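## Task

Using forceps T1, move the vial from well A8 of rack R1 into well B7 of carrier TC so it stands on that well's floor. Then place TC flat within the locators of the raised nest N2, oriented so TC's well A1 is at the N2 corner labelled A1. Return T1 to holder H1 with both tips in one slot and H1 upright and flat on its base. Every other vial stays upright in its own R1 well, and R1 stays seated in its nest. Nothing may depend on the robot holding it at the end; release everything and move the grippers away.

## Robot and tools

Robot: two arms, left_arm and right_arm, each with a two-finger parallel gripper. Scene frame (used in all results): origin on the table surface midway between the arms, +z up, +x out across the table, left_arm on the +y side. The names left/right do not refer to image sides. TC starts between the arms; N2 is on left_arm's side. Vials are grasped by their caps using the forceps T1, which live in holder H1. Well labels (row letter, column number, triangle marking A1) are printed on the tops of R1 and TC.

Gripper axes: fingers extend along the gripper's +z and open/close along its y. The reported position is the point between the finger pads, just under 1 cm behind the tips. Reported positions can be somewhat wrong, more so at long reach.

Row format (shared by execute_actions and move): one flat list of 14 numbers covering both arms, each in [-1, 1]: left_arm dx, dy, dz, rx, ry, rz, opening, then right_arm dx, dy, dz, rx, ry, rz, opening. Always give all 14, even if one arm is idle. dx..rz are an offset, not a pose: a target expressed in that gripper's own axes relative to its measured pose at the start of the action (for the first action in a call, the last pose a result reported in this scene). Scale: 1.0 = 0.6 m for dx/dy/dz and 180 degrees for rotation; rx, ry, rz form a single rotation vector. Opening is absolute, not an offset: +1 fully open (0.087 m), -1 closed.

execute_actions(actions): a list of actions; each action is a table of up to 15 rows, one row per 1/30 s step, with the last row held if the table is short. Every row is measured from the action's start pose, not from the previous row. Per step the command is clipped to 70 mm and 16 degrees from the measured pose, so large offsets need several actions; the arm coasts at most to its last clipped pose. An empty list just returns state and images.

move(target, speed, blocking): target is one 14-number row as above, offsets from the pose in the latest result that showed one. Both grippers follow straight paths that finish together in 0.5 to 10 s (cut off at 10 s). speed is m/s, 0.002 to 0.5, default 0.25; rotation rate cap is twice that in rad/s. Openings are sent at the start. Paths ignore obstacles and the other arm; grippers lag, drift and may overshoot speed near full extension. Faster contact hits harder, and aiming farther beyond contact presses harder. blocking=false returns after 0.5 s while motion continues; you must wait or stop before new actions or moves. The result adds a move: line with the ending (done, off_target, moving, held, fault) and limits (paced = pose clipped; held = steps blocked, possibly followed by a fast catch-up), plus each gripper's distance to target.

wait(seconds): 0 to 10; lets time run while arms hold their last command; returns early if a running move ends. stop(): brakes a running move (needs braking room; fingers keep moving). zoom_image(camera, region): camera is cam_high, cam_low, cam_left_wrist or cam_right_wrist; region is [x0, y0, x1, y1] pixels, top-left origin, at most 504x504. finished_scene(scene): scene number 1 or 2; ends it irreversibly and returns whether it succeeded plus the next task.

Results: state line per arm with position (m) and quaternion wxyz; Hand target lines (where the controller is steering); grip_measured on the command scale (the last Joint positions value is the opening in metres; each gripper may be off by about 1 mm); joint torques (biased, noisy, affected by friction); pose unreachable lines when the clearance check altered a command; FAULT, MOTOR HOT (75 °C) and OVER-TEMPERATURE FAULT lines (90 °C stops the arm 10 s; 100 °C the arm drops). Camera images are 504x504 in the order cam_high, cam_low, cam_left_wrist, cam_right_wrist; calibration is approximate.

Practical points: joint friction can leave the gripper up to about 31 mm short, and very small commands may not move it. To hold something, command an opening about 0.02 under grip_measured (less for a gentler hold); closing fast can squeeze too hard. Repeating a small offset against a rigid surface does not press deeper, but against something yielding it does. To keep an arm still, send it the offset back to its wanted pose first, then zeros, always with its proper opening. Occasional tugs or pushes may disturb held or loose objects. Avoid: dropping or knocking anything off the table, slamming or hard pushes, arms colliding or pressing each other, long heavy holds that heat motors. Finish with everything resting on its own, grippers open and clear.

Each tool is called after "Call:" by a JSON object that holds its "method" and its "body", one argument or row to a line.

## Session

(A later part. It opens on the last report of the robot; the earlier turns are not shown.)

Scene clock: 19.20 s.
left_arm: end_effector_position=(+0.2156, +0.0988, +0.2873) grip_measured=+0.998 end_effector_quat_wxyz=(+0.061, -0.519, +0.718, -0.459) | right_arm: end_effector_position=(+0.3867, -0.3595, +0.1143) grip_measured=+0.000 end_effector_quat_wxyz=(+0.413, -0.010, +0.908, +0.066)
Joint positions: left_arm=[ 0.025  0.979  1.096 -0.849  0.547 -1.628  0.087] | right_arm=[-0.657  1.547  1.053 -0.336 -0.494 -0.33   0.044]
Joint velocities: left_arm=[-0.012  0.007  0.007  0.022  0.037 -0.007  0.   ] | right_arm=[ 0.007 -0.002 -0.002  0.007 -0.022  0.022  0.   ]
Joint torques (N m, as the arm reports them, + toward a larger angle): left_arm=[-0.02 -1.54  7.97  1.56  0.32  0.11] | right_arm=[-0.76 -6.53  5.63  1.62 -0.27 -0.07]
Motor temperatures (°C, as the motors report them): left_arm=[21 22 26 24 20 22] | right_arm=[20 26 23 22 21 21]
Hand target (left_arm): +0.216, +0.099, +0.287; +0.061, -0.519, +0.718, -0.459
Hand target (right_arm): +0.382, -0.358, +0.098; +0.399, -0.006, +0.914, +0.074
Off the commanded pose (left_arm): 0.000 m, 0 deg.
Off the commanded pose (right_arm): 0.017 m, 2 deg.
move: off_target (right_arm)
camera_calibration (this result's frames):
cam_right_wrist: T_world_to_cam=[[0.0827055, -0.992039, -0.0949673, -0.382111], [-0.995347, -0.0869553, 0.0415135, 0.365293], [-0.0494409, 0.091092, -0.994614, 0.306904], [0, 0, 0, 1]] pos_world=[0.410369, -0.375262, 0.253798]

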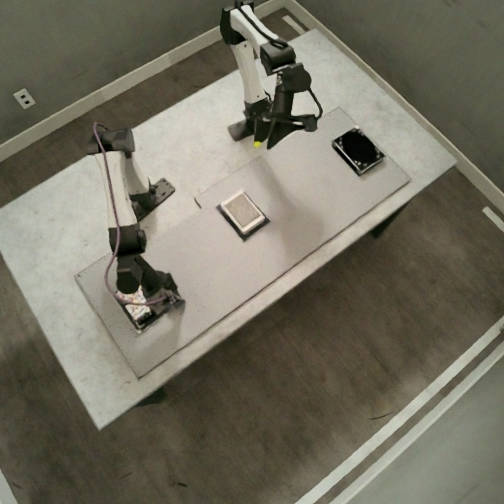

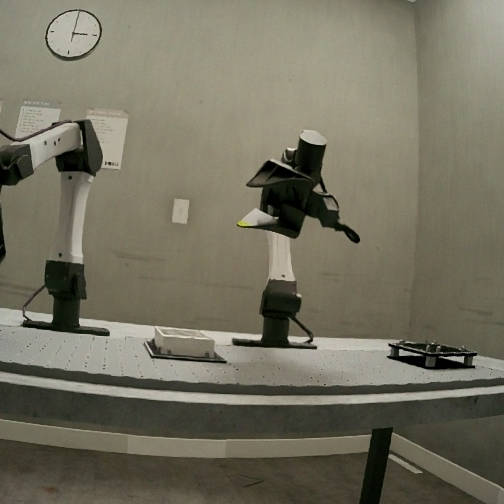

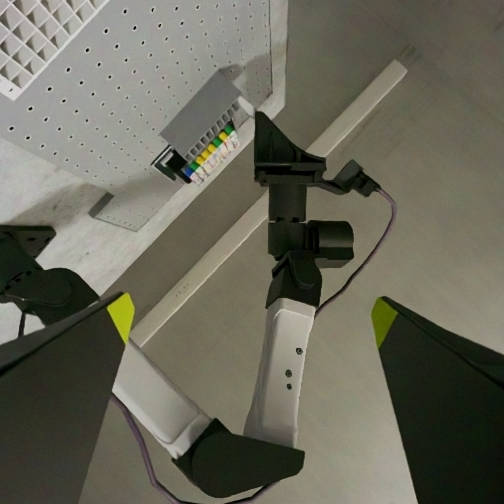

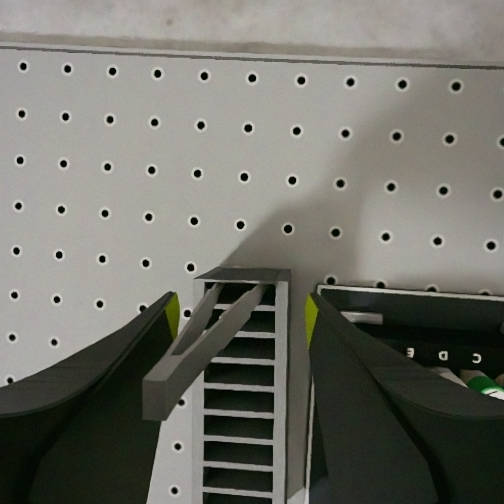

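Call:
{"method": "move", "body": {
  "target": [0,0,0,0,0,0,1,0.05,0.005,0.04,0,0,0,0],
  "speed": 0.05
}}

Call:
{"method": "move", "body": {
  "target": [0,0,0,0,0,0,1,0,0,0,0,0,0,-0.75]
}}

Call:
{"method": "move", "body": {
  "target": [0,0,0,0,0,0,1,-0.1,0.017,-0.095,0,0,0,-0.75],
  "speed": 0.08
}}

Scene clock: 21.33 s.
left_arm: end_effector_position=(+0.2156, +0.0988, +0.2873) grip_measured=+0.998 end_effector_quat_wxyz=(+0.061, -0.519, +0.718, -0.459) | right_arm: end_effector_position=(+0.3891, -0.3569, +0.0954) grip_measured=+0.000 end_effector_quat_wxyz=(+0.432, -0.019, +0.900, +0.058)
Joint positions: left_arm=[ 0.025  0.979  1.096 -0.849  0.547 -1.628  0.087] | right_arm=[-0.649  1.547  0.948 -0.182 -0.494 -0.326  0.044]
Joint velocities: left_arm=[-0.007 -0.002  0.012 -0.007 -0.051 -0.022  0.   ] | right_arm=[-0.007 -0.007  0.007  0.007 -0.037 -0.007 -0.   ]
Joint torques (N m, as the arm reports them, + toward a larger angle): left_arm=[-0.01 -1.48  8.12  1.6   0.33  0.09] | right_arm=[ 0.09 -5.86  5.27  1.71 -0.14 -0.05]
Motor temperatures (°C, as the motors report them): left_arm=[21 22 26 24 20 22] | right_arm=[20 26 23 22 21 21]
Hand target (left_arm): +0.216, +0.099, +0.287; +0.061, -0.519, +0.718, -0.459
Hand target (right_arm): +0.384, -0.352, +0.077; +0.413, -0.010, +0.908, +0.066
Off the commanded pose (left_arm): 0.000 m, 0 deg.
Off the commanded pose (right_arm): 0.020 m, 3 deg.
move: off_target (right_arm)
camera_calibration (this result's frames):
cam_right_wrist: T_world_to_cam=[[0.0922276, -0.993206, -0.0709588, -0.387866], [-0.995705, -0.0925727, 0.00158295, 0.370611], [-0.00814104, 0.070508, -0.997478, 0.264838], [0, 0, 0, 1]] pos_world=[0.406947, -0.369596, 0.236061]

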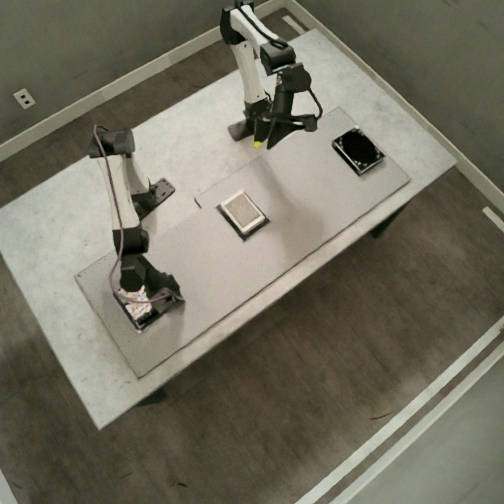

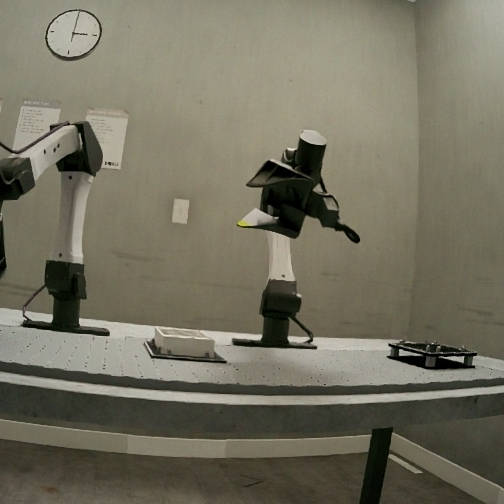

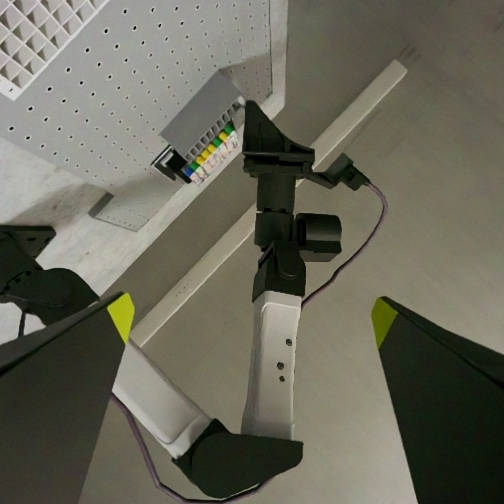

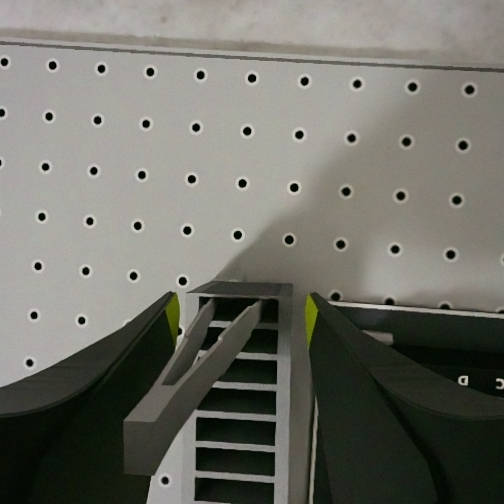

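Scene clock: 21.83 s.
left_arm: end_effector_position=(+0.2156, +0.0988, +0.2873) grip_measured=+0.998 end_effector_quat_wxyz=(+0.061, -0.519, +0.718, -0.459) | right_arm: end_effector_position=(+0.3891, -0.3568, +0.0954) grip_measured=-0.750 end_effector_quat_wxyz=(+0.432, -0.019, +0.900, +0.058)
Joint positions: left_arm=[ 0.025  0.979  1.096 -0.849  0.547 -1.628  0.087] | right_arm=[-0.649  1.547  0.948 -0.182 -0.494 -0.326  0.011]
Joint velocities: left_arm=[ 0.017 -0.007 -0.002  0.007  0.037  0.051 -0.   ] | right_arm=[ 0.012 -0.002 -0.012 -0.022  0.051 -0.007 -0.   ]
Joint torques (N m, as the arm reports them, + toward a larger angle): left_arm=[ 0.06 -1.57  7.99  1.59  0.32  0.07] | right_arm=[-0.7  -8.23  7.52  1.62 -0.23 -0.06]
Motor temperatures (°C, as the motors report them): left_arm=[21 22 26 24 20 22] | right_arm=[20 26 23 22 21 21]
Hand target (left_arm): +0.216, +0.099, +0.287; +0.061, -0.519, +0.718, -0.459
Hand target (right_arm): +0.389, -0.357, +0.095; +0.432, -0.019, +0.900, +0.058
Off the commanded pose (left_arm): 0.000 m, 0 deg.
Off the commanded pose (right_arm): 0.000 m, 0 deg.
move: done
camera_calibration (this result's frames):
cam_right_wrist: T_world_to_cam=[[0.0925056, -0.993165, -0.071182, -0.387875], [-0.99568, -0.0928427, 0.00143421, 0.370537], [-0.00803313, 0.0707418, -0.997462, 0.264893], [0, 0, 0, 1]] pos_world=[0.406944, -0.369561, 0.236079]

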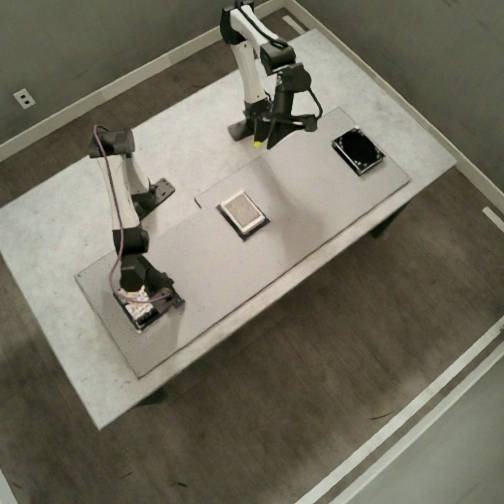

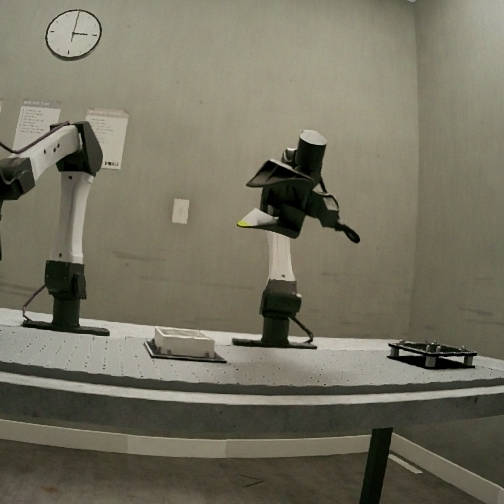

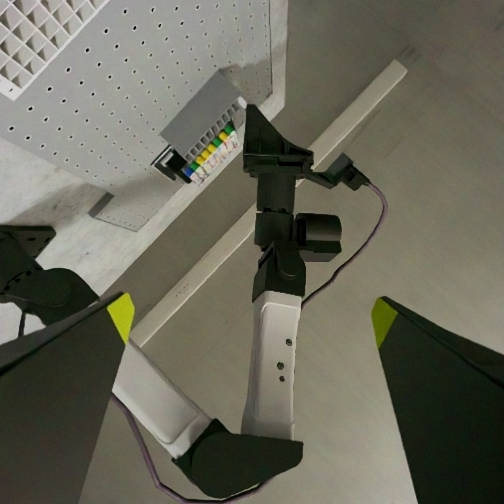

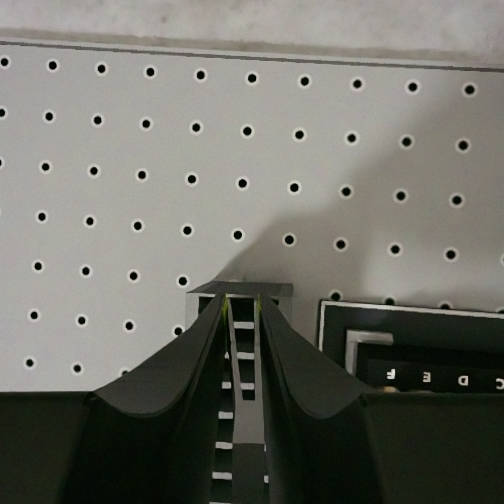

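Scene clock: 23.47 s.
left_arm: end_effector_position=(+0.2156, +0.0988, +0.2873) grip_measured=+0.998 end_effector_quat_wxyz=(+0.061, -0.519, +0.718, -0.459) | right_arm: end_effector_position=(+0.3839, -0.3540, +0.1698) grip_measured=-0.750 end_effector_quat_wxyz=(+0.428, -0.018, +0.901, +0.060)
Joint positions: left_arm=[ 0.025  0.979  1.096 -0.849  0.547 -1.628  0.087] | right_arm=[-0.649  1.471  1.184 -0.503 -0.494 -0.326  0.011]
Joint velocities: left_arm=[ 0.022 -0.017 -0.007 -0.051 -0.007 -0.095 -0.001] | right_arm=[-0.002  0.007 -0.002  0.051 -0.051  0.066  0.   ]
Joint torques (N m, as the arm reports them, + toward a larger angle): left_arm=[ 0.12 -1.41  7.98  1.59  0.33  0.08] | right_arm=[-0.72 -8.77  9.53  1.47 -0.26 -0.14]
Motor temperatures (°C, as the motors report them): left_arm=[21 22 26 25 20 22] | right_arm=[20 27 23 22 21 21]
Hand target (left_arm): +0.216, +0.099, +0.287; +0.061, -0.519, +0.718, -0.459
Hand target (right_arm): +0.382, -0.355, +0.178; +0.432, -0.019, +0.900, +0.058
Off the commanded pose (left_arm): 0.000 m, 0 deg.
Off the commanded pose (right_arm): 0.009 m, 1 deg.
move: done
camera_calibration (this result's frames):
cam_right_wrist: T_world_to_cam=[[0.091937, -0.992858, -0.0760245, -0.378175], [-0.99564, -0.0928638, 0.00874009, 0.364261], [-0.0157376, 0.0748895, -0.997068, 0.343251], [0, 0, 0, 1]] pos_world=[0.402844, -0.367354, 0.310311]

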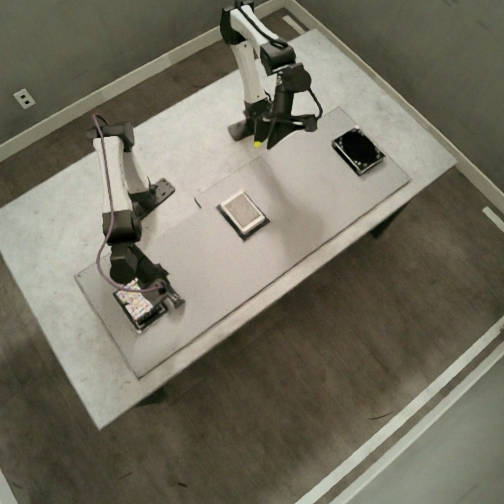

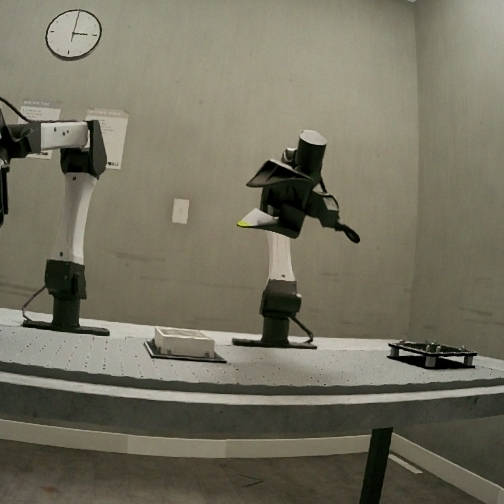

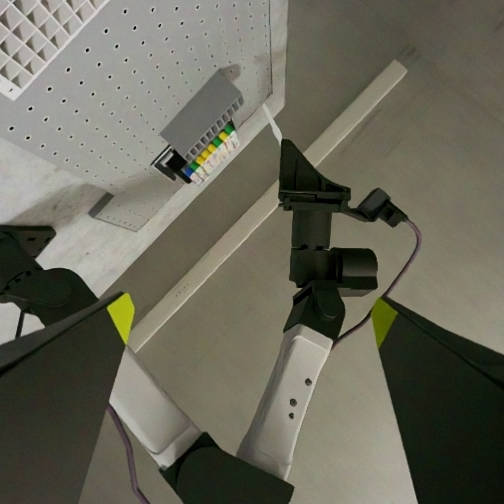

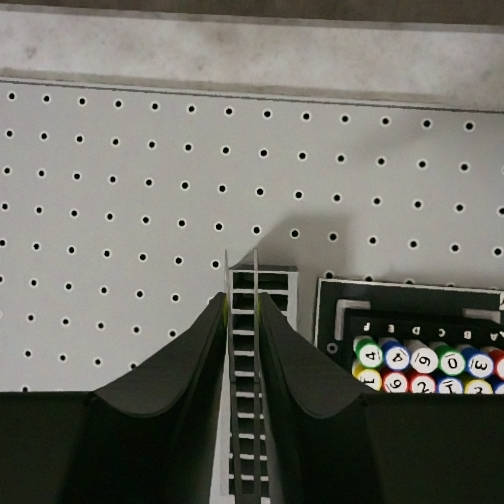

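Call:
{"method": "move", "body": {
  "target": [0,0,0,0,0,0,1,0.122,-0.203,-0.19,0,0.06,0,-0.75],
  "speed": 0.12
}}

Call:
{"method": "zoom_image", "body": {
  "camera": "cam_left_wrist",
  "region": [130, 80, 330, 260]
}}

Scene clock: 26.30 s.
left_arm: end_effector_position=(+0.2156, +0.0988, +0.2873) grip_measured=+0.998 end_effector_quat_wxyz=(+0.061, -0.519, +0.718, -0.459) | right_arm: end_effector_position=(+0.2590, -0.4857, +0.1758) grip_measured=-0.750 end_effector_quat_wxyz=(+0.343, -0.023, +0.938, +0.043)
Joint positions: left_arm=[ 0.025  0.979  1.096 -0.849  0.547 -1.628  0.087] | right_arm=[-1.171  1.646  1.523 -1.124 -0.639 -0.956  0.011]
Joint velocities: left_arm=[-0.012 -0.007  0.002  0.022 -0.066 -0.081 -0.   ] | right_arm=[-0.012  0.002 -0.012  0.037  0.037 -0.007  0.001]
Joint torques (N m, as the arm reports them, + toward a larger angle): left_arm=[ 0.06 -1.55  8.05  1.57  0.3   0.11] | right_arm=[-0.92 -6.75  8.92  0.75 -0.44 -0.16]
Motor temperatures (°C, as the motors report them): left_arm=[21 22 26 25 20 22] | right_arm=[20 27 24 22 21 21]
Hand target (left_arm): +0.216, +0.099, +0.287; +0.061, -0.519, +0.718, -0.459
Hand target (right_arm): +0.259, -0.487, +0.174; +0.340, -0.023, +0.939, +0.053
Off the commanded pose (left_arm): 0.000 m, 0 deg.
Off the commanded pose (right_arm): 0.003 m, 2 deg.
move: done
camera_calibration (this result's frames):
cam_right_wrist: T_world_to_cam=[[0.0840178, -0.995198, -0.050222, -0.500578], [-0.976457, -0.0922751, 0.19498, 0.190176], [-0.198677, 0.0326579, -0.979521, 0.380941], [0, 0, 0, 1]] pos_world=[0.303441, -0.493066, 0.310919]

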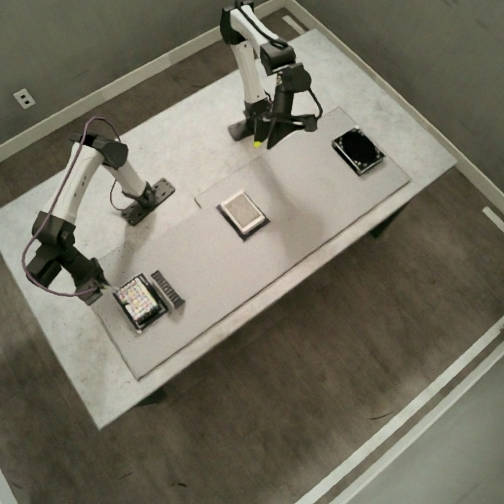

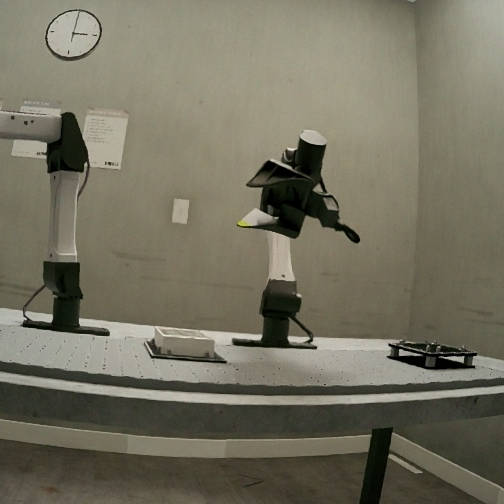

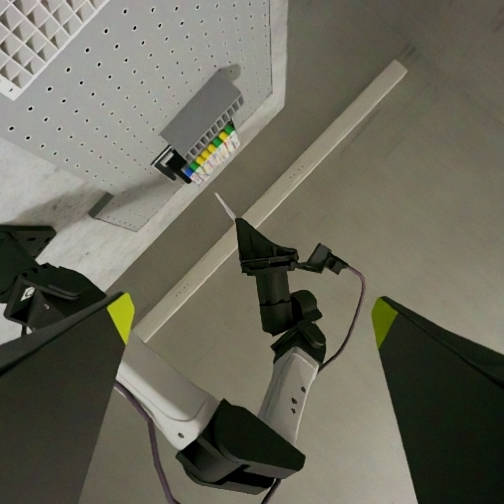

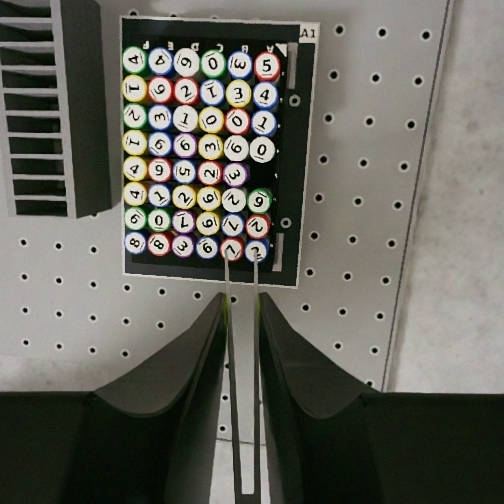

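Region (130, 80, 330, 260) of cam_left_wrist's 504x504 image, scaled by 2.520, with more detail than that image has; it fills the top 454 rows of this view, and the rest is white.

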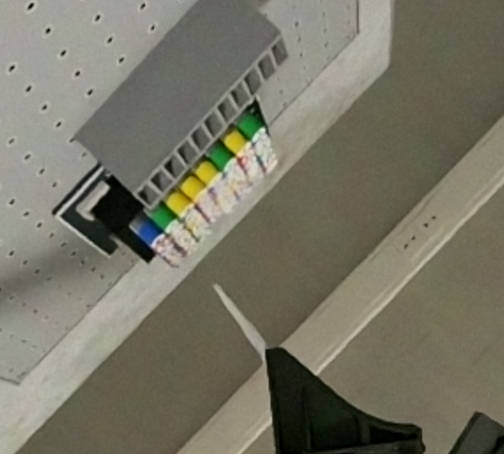

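Call:
{"method": "move", "body": {
  "target": [0,0,0,0,0,0,1,0.052,-0.017,0.041,0,0,0,-0.75],
  "speed": 0.04
}}

Call:
{"method": "zoom_image", "body": {
  "camera": "cam_left_wrist",
  "region": [130, 80, 330, 260]
}}

Scene clock: 28.57 s.
left_arm: end_effector_position=(+0.2156, +0.0988, +0.2873) grip_measured=+0.998 end_effector_quat_wxyz=(+0.061, -0.519, +0.718, -0.459) | right_arm: end_effector_position=(+0.2533, -0.4943, +0.1466) grip_measured=-0.750 end_effector_quat_wxyz=(+0.344, -0.025, +0.938, +0.035)
Joint positions: left_arm=[ 0.025  0.979  1.096 -0.849  0.547 -1.628  0.087] | right_arm=[-1.197  1.646  1.407 -1.01  -0.64  -0.987  0.011]
Joint velocities: left_arm=[-0.017  0.007  0.002 -0.066  0.007 -0.007  0.   ] | right_arm=[-0.012 -0.012  0.002 -0.007  0.007  0.022  0.001]
Joint torques (N m, as the arm reports them, + toward a larger angle): left_arm=[-0.02 -1.42  8.01  1.59  0.3   0.07] | right_arm=[-1.44 -7.96  5.24  1.12 -0.53 -0.15]
Motor temperatures (°C, as the motors report them): left_arm=[21 22 27 25 20 22] | right_arm=[20 27 24 22 21 21]
Hand target (left_arm): +0.216, +0.099, +0.287; +0.061, -0.519, +0.718, -0.459
Hand target (right_arm): +0.251, -0.494, +0.136; +0.343, -0.023, +0.938, +0.043
Off the commanded pose (left_arm): 0.000 m, 0 deg.
Off the commanded pose (right_arm): 0.010 m, 1 deg.
move: done
camera_calibration (this result's frames):
cam_right_wrist: T_world_to_cam=[[0.0817842, -0.996126, -0.0323059, -0.512704], [-0.977227, -0.0865164, 0.193757, 0.192785], [-0.195802, 0.0157239, -0.980517, 0.342495], [0, 0, 0, 1]] pos_world=[0.297387, -0.499424, 0.281905]

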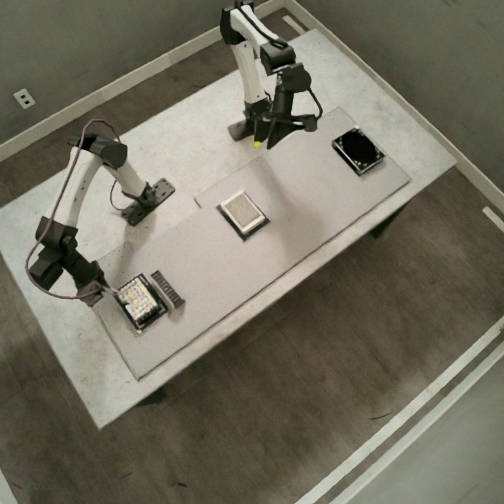

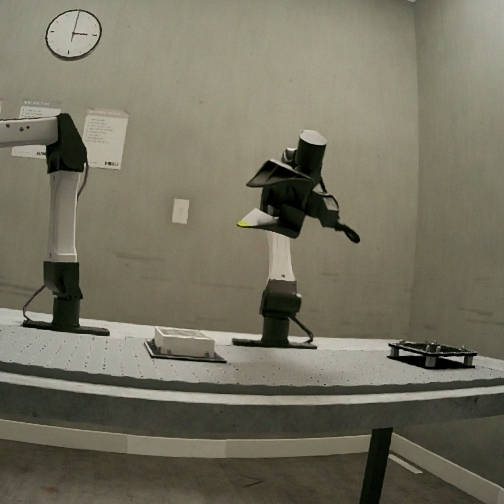

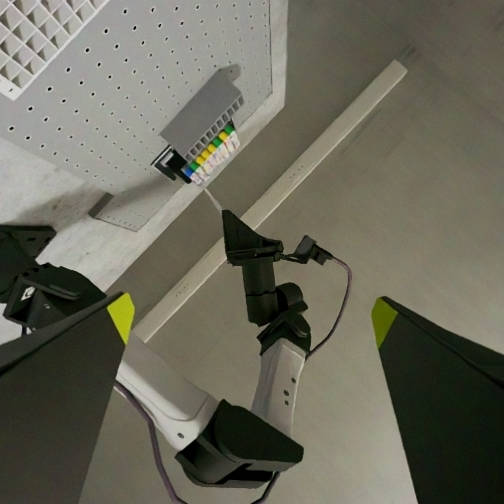

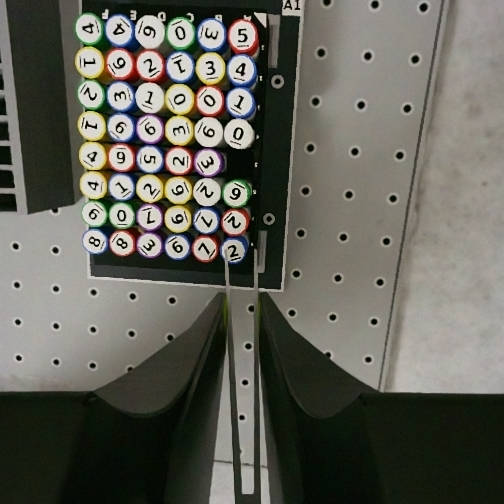

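Region (130, 80, 330, 260) of cam_left_wrist's 504x504 image, scaled by 2.520, with more detail than that image has; it fills the top 454 rows of this view, and the rest is white.

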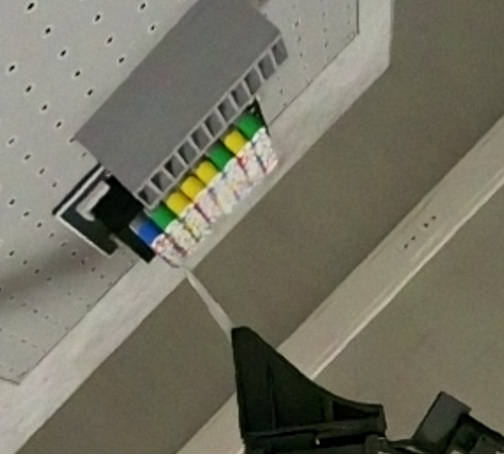

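Call:
{"method": "move", "body": {
  "target": [0,0,0,0,0,0,1,0.012,0.006,0.009,0,0,0,-0.75],
  "speed": 0.03
}}

Call:
{"method": "zoom_image", "body": {
  "camera": "cam_right_wrist",
  "region": [150, 170, 330, 330]
}}

Call:
{"method": "zoom_image", "body": {
  "camera": "cam_left_wrist",
  "region": [160, 130, 260, 220]
}}

Scene clock: 31.20 s.
left_arm: end_effector_position=(+0.2156, +0.0988, +0.2873) grip_measured=+0.998 end_effector_quat_wxyz=(+0.061, -0.519, +0.718, -0.459) | right_arm: end_effector_position=(+0.2535, -0.4945, +0.1425) grip_measured=-0.750 end_effector_quat_wxyz=(+0.345, -0.025, +0.938, +0.033)
Joint positions: left_arm=[ 0.025  0.979  1.096 -0.849  0.547 -1.628  0.087] | right_arm=[-1.197  1.643  1.388 -0.989 -0.641 -0.987  0.011]
Joint velocities: left_arm=[-0.007 -0.002  0.002  0.066 -0.007 -0.037  0.001] | right_arm=[-0.002 -0.007  0.007 -0.022  0.007  0.007  0.   ]
Joint torques (N m, as the arm reports them, + toward a larger angle): left_arm=[ 0.09 -1.45  8.03  1.58  0.32  0.1 ] | right_arm=[ -0.54 -10.03   4.59   1.06  -0.4   -0.03]
Motor temperatures (°C, as the motors report them): left_arm=[21 22 27 25 20 22] | right_arm=[20 27 24 22 21 21]
Hand target (left_arm): +0.216, +0.099, +0.287; +0.061, -0.519, +0.718, -0.459
Hand target (right_arm): +0.251, -0.490, +0.138; +0.344, -0.025, +0.938, +0.035
Off the commanded pose (left_arm): 0.000 m, 0 deg.
Off the commanded pose (right_arm): 0.007 m, 0 deg.
move: done
camera_calibration (this result's frames):
cam_right_wrist: T_world_to_cam=[[0.0819739, -0.996212, -0.0290233, -0.513581], [-0.977648, -0.0860354, 0.19184, 0.194343], [-0.19361, 0.0126487, -0.980997, 0.336549], [0, 0, 0, 1]] pos_world=[0.297259, -0.499172, 0.277965]

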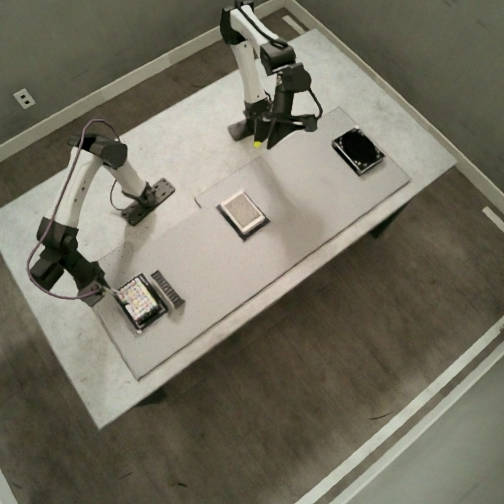

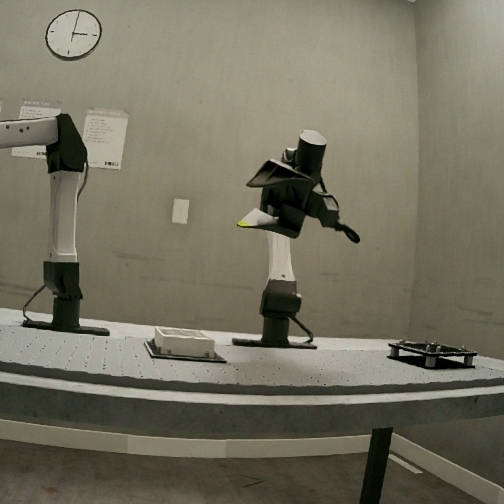

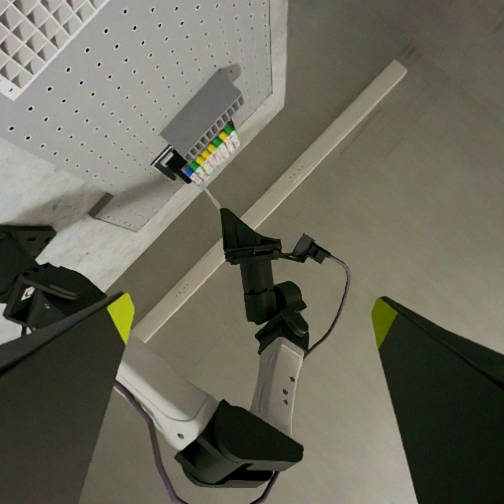

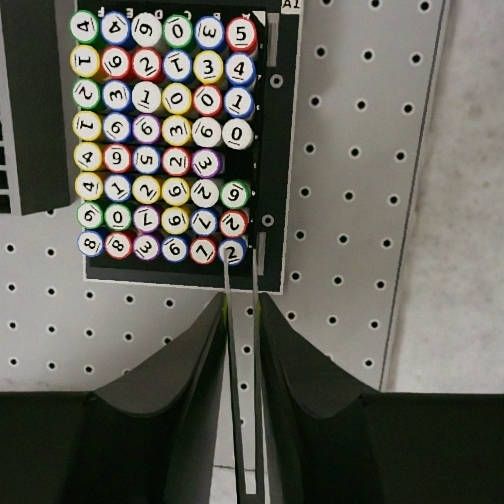

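Region (150, 170, 330, 330) of cam_right_wrist's 504x504 image, scaled by 2.800, with more detail than that image has.

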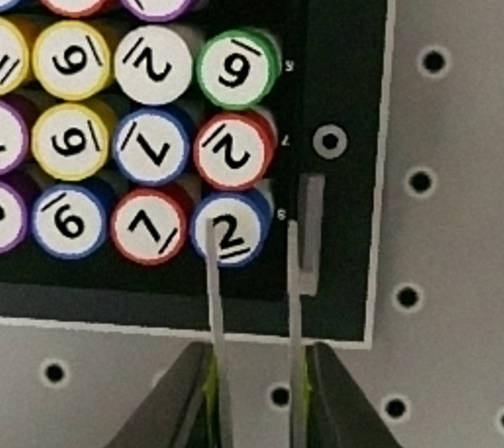

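Region (160, 130, 260, 220) of cam_left_wrist's 504x504 image, scaled by 5.040, with more detail than that image has; it fills the top 454 rows of this view, and the rest is white.

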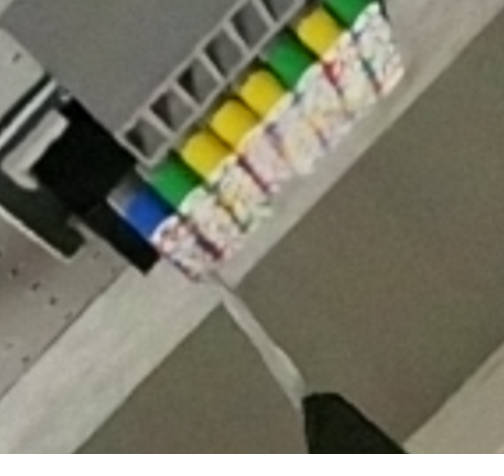

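Need +4.5 mm y; overcommand.

Call:
{"method": "move", "body": {
  "target": [0,0,0,0,0,0,1,0,0.017,0,0,0,0,-0.75],
  "speed": 0.03
}}

Call:
{"method": "zoom_image", "body": {
  "camera": "cam_right_wrist",
  "region": [150, 170, 330, 330]
}}

Scene clock: 32.37 s.
left_arm: end_effector_position=(+0.2156, +0.0988, +0.2873) grip_measured=+0.998 end_effector_quat_wxyz=(+0.061, -0.519, +0.718, -0.459) | right_arm: end_effector_position=(+0.2549, -0.4920, +0.1499) grip_measured=-0.750 end_effector_quat_wxyz=(+0.350, -0.029, +0.936, +0.026)
Joint positions: left_arm=[ 0.025  0.979  1.096 -0.849  0.547 -1.628  0.087] | right_arm=[-1.19   1.621  1.388 -0.989 -0.641 -0.981  0.011]
Joint velocities: left_arm=[ 0.012 -0.022 -0.007 -0.007  0.037  0.007 -0.001] | right_arm=[ 0.007  0.012  0.002 -0.022  0.051  0.037 -0.   ]
Joint torques (N m, as the arm reports them, + toward a larger angle): left_arm=[ 0.18 -1.44  8.04  1.58  0.31  0.09] | right_arm=[ 0.02 -9.83  4.27  1.05 -0.35  0.05]
Motor temperatures (°C, as the motors report them): left_arm=[21 22 27 25 20 22] | right_arm=[20 27 24 22 21 21]
Hand target (left_arm): +0.216, +0.099, +0.287; +0.061, -0.519, +0.718, -0.459
Hand target (right_arm): +0.253, -0.484, +0.143; +0.345, -0.025, +0.938, +0.034
Off the commanded pose (left_arm): 0.000 m, 0 deg.
Off the commanded pose (right_arm): 0.010 m, 1 deg.
move: done
camera_calibration (this result's frames):
cam_right_wrist: T_world_to_cam=[[0.0844441, -0.996347, -0.01274, -0.514083], [-0.979507, -0.0853496, 0.182431, 0.196727], [-0.182852, -0.00292631, -0.983136, 0.333876], [0, 0, 0, 1]] pos_world=[0.297157, -0.494437, 0.285807]

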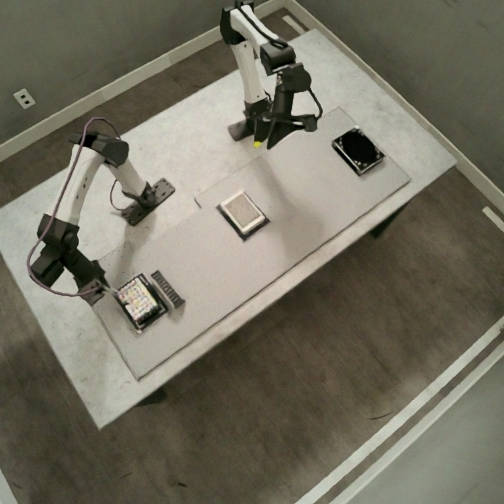

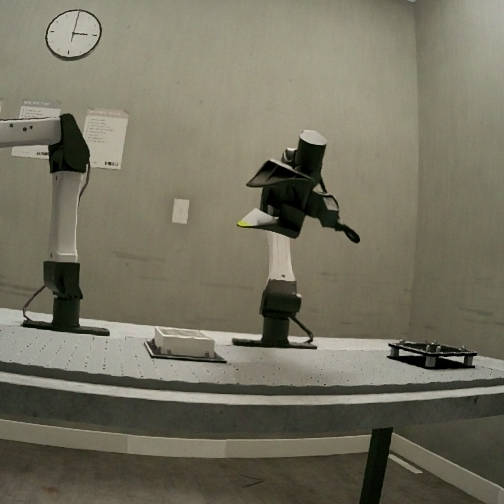

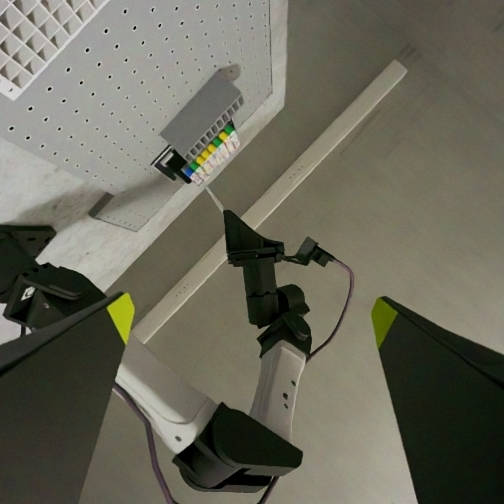

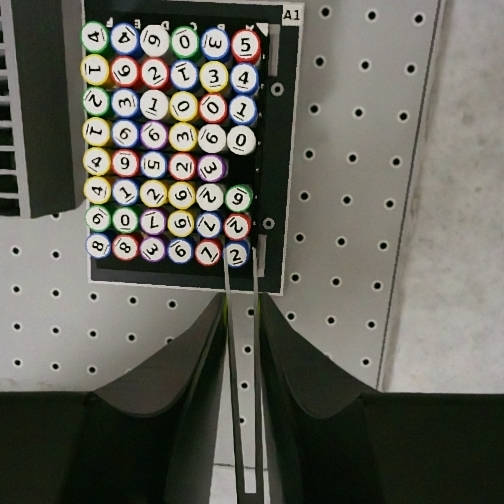

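Region (150, 170, 330, 330) of cam_right_wrist's 504x504 image, scaled by 2.800, with more detail than that image has.

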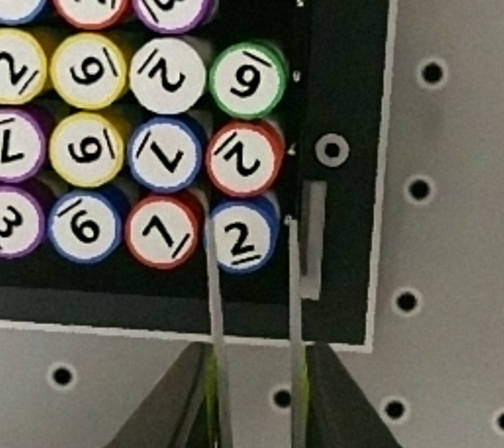

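Call:
{"method": "move", "body": {
  "target": [0,0,0,0,0,0,1,0.029,0.012,0.025,0,0,0,-0.75],
  "speed": 0.03
}}

Call:
{"method": "zoom_image", "body": {
  "camera": "cam_right_wrist",
  "region": [150, 170, 330, 330]
}}

Call:
{"method": "zoom_image", "body": {
  "camera": "cam_left_wrist",
  "region": [160, 130, 260, 220]
}}

Scene clock: 33.97 s.
left_arm: end_effector_position=(+0.2156, +0.0988, +0.2873) grip_measured=+0.998 end_effector_quat_wxyz=(+0.061, -0.519, +0.718, -0.459) | right_arm: end_effector_position=(+0.2531, -0.4890, +0.1318) grip_measured=-0.750 end_effector_quat_wxyz=(+0.351, -0.030, +0.935, +0.024)
Joint positions: left_arm=[ 0.025  0.979  1.096 -0.849  0.547 -1.628  0.087] | right_arm=[-1.19   1.605  1.299 -0.91  -0.641 -0.981  0.011]
Joint velocities: left_arm=[ 0.017 -0.022 -0.007 -0.022  0.066 -0.022  0.   ] | right_arm=[-0.012 -0.002 -0.017  0.051 -0.007 -0.095  0.   ]
Joint torques (N m, as the arm reports them, + toward a larger angle): left_arm=[ 0.14 -1.5   8.01  1.56  0.32  0.11] | right_arm=[-0.44 -9.66  4.63  1.08 -0.41 -0.07]
Motor temperatures (°C, as the motors report them): left_arm=[21 22 27 25 20 22] | right_arm=[20 28 24 22 22 21]
Hand target (left_arm): +0.216, +0.099, +0.287; +0.061, -0.519, +0.718, -0.459
Hand target (right_arm): +0.251, -0.484, +0.127; +0.350, -0.029, +0.936, +0.026
Off the commanded pose (left_arm): 0.000 m, 0 deg.
Off the commanded pose (right_arm): 0.007 m, 0 deg.
move: done
camera_calibration (this result's frames):
cam_right_wrist: T_world_to_cam=[[0.0841878, -0.996419, -0.00784196, -0.511885], [-0.980056, -0.0842219, 0.179991, 0.199596], [-0.180007, -0.00746751, -0.983637, 0.312956], [0, 0, 0, 1]] pos_world=[0.295044, -0.490904, 0.267895]

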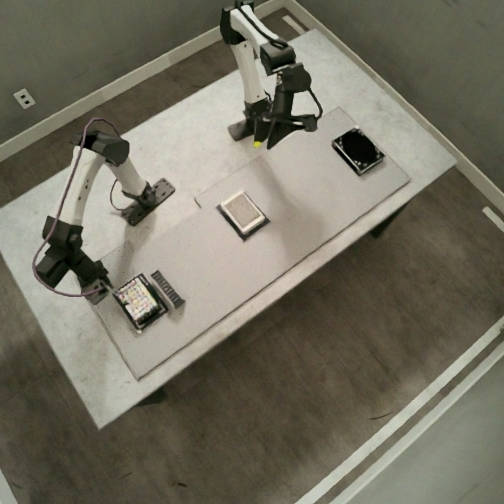

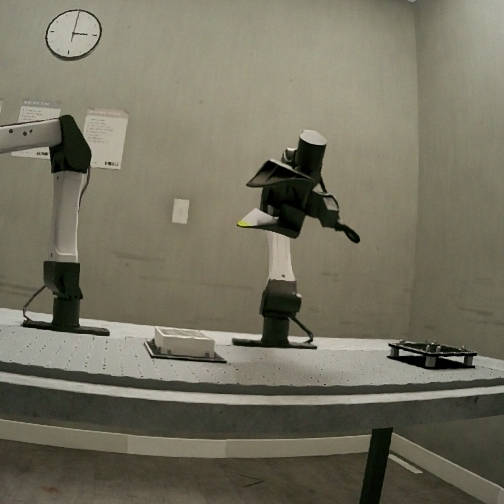

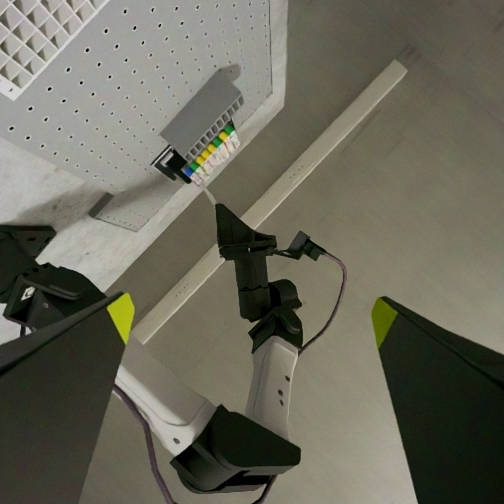

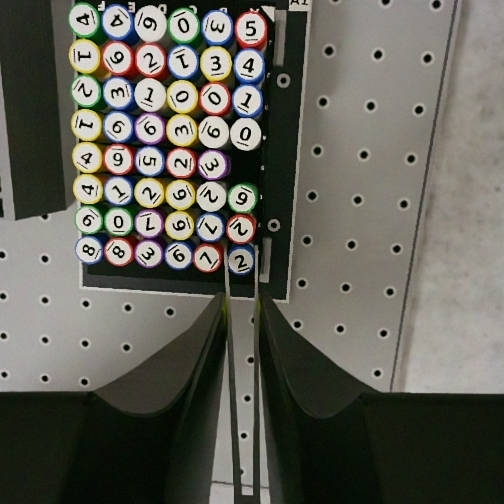

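Region (150, 170, 330, 330) of cam_right_wrist's 504x504 image, scaled by 2.800, with more detail than that image has.

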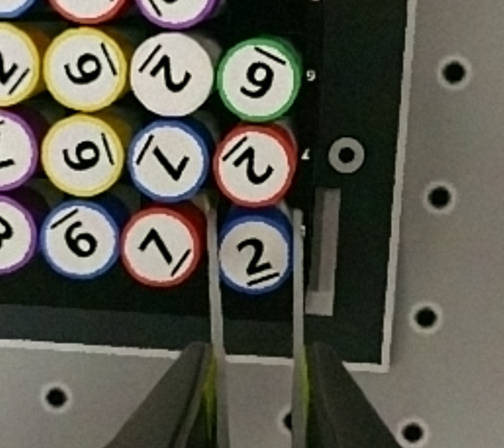

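Region (160, 130, 260, 220) of cam_left_wrist's 504x504 image, scaled by 5.040, with more detail than that image has; it fills the top 454 rows of this view, and the rest is white.

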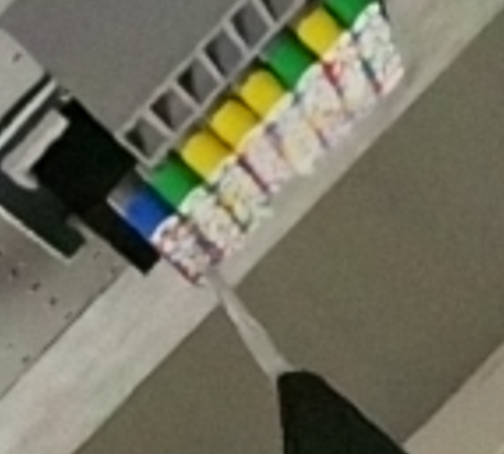

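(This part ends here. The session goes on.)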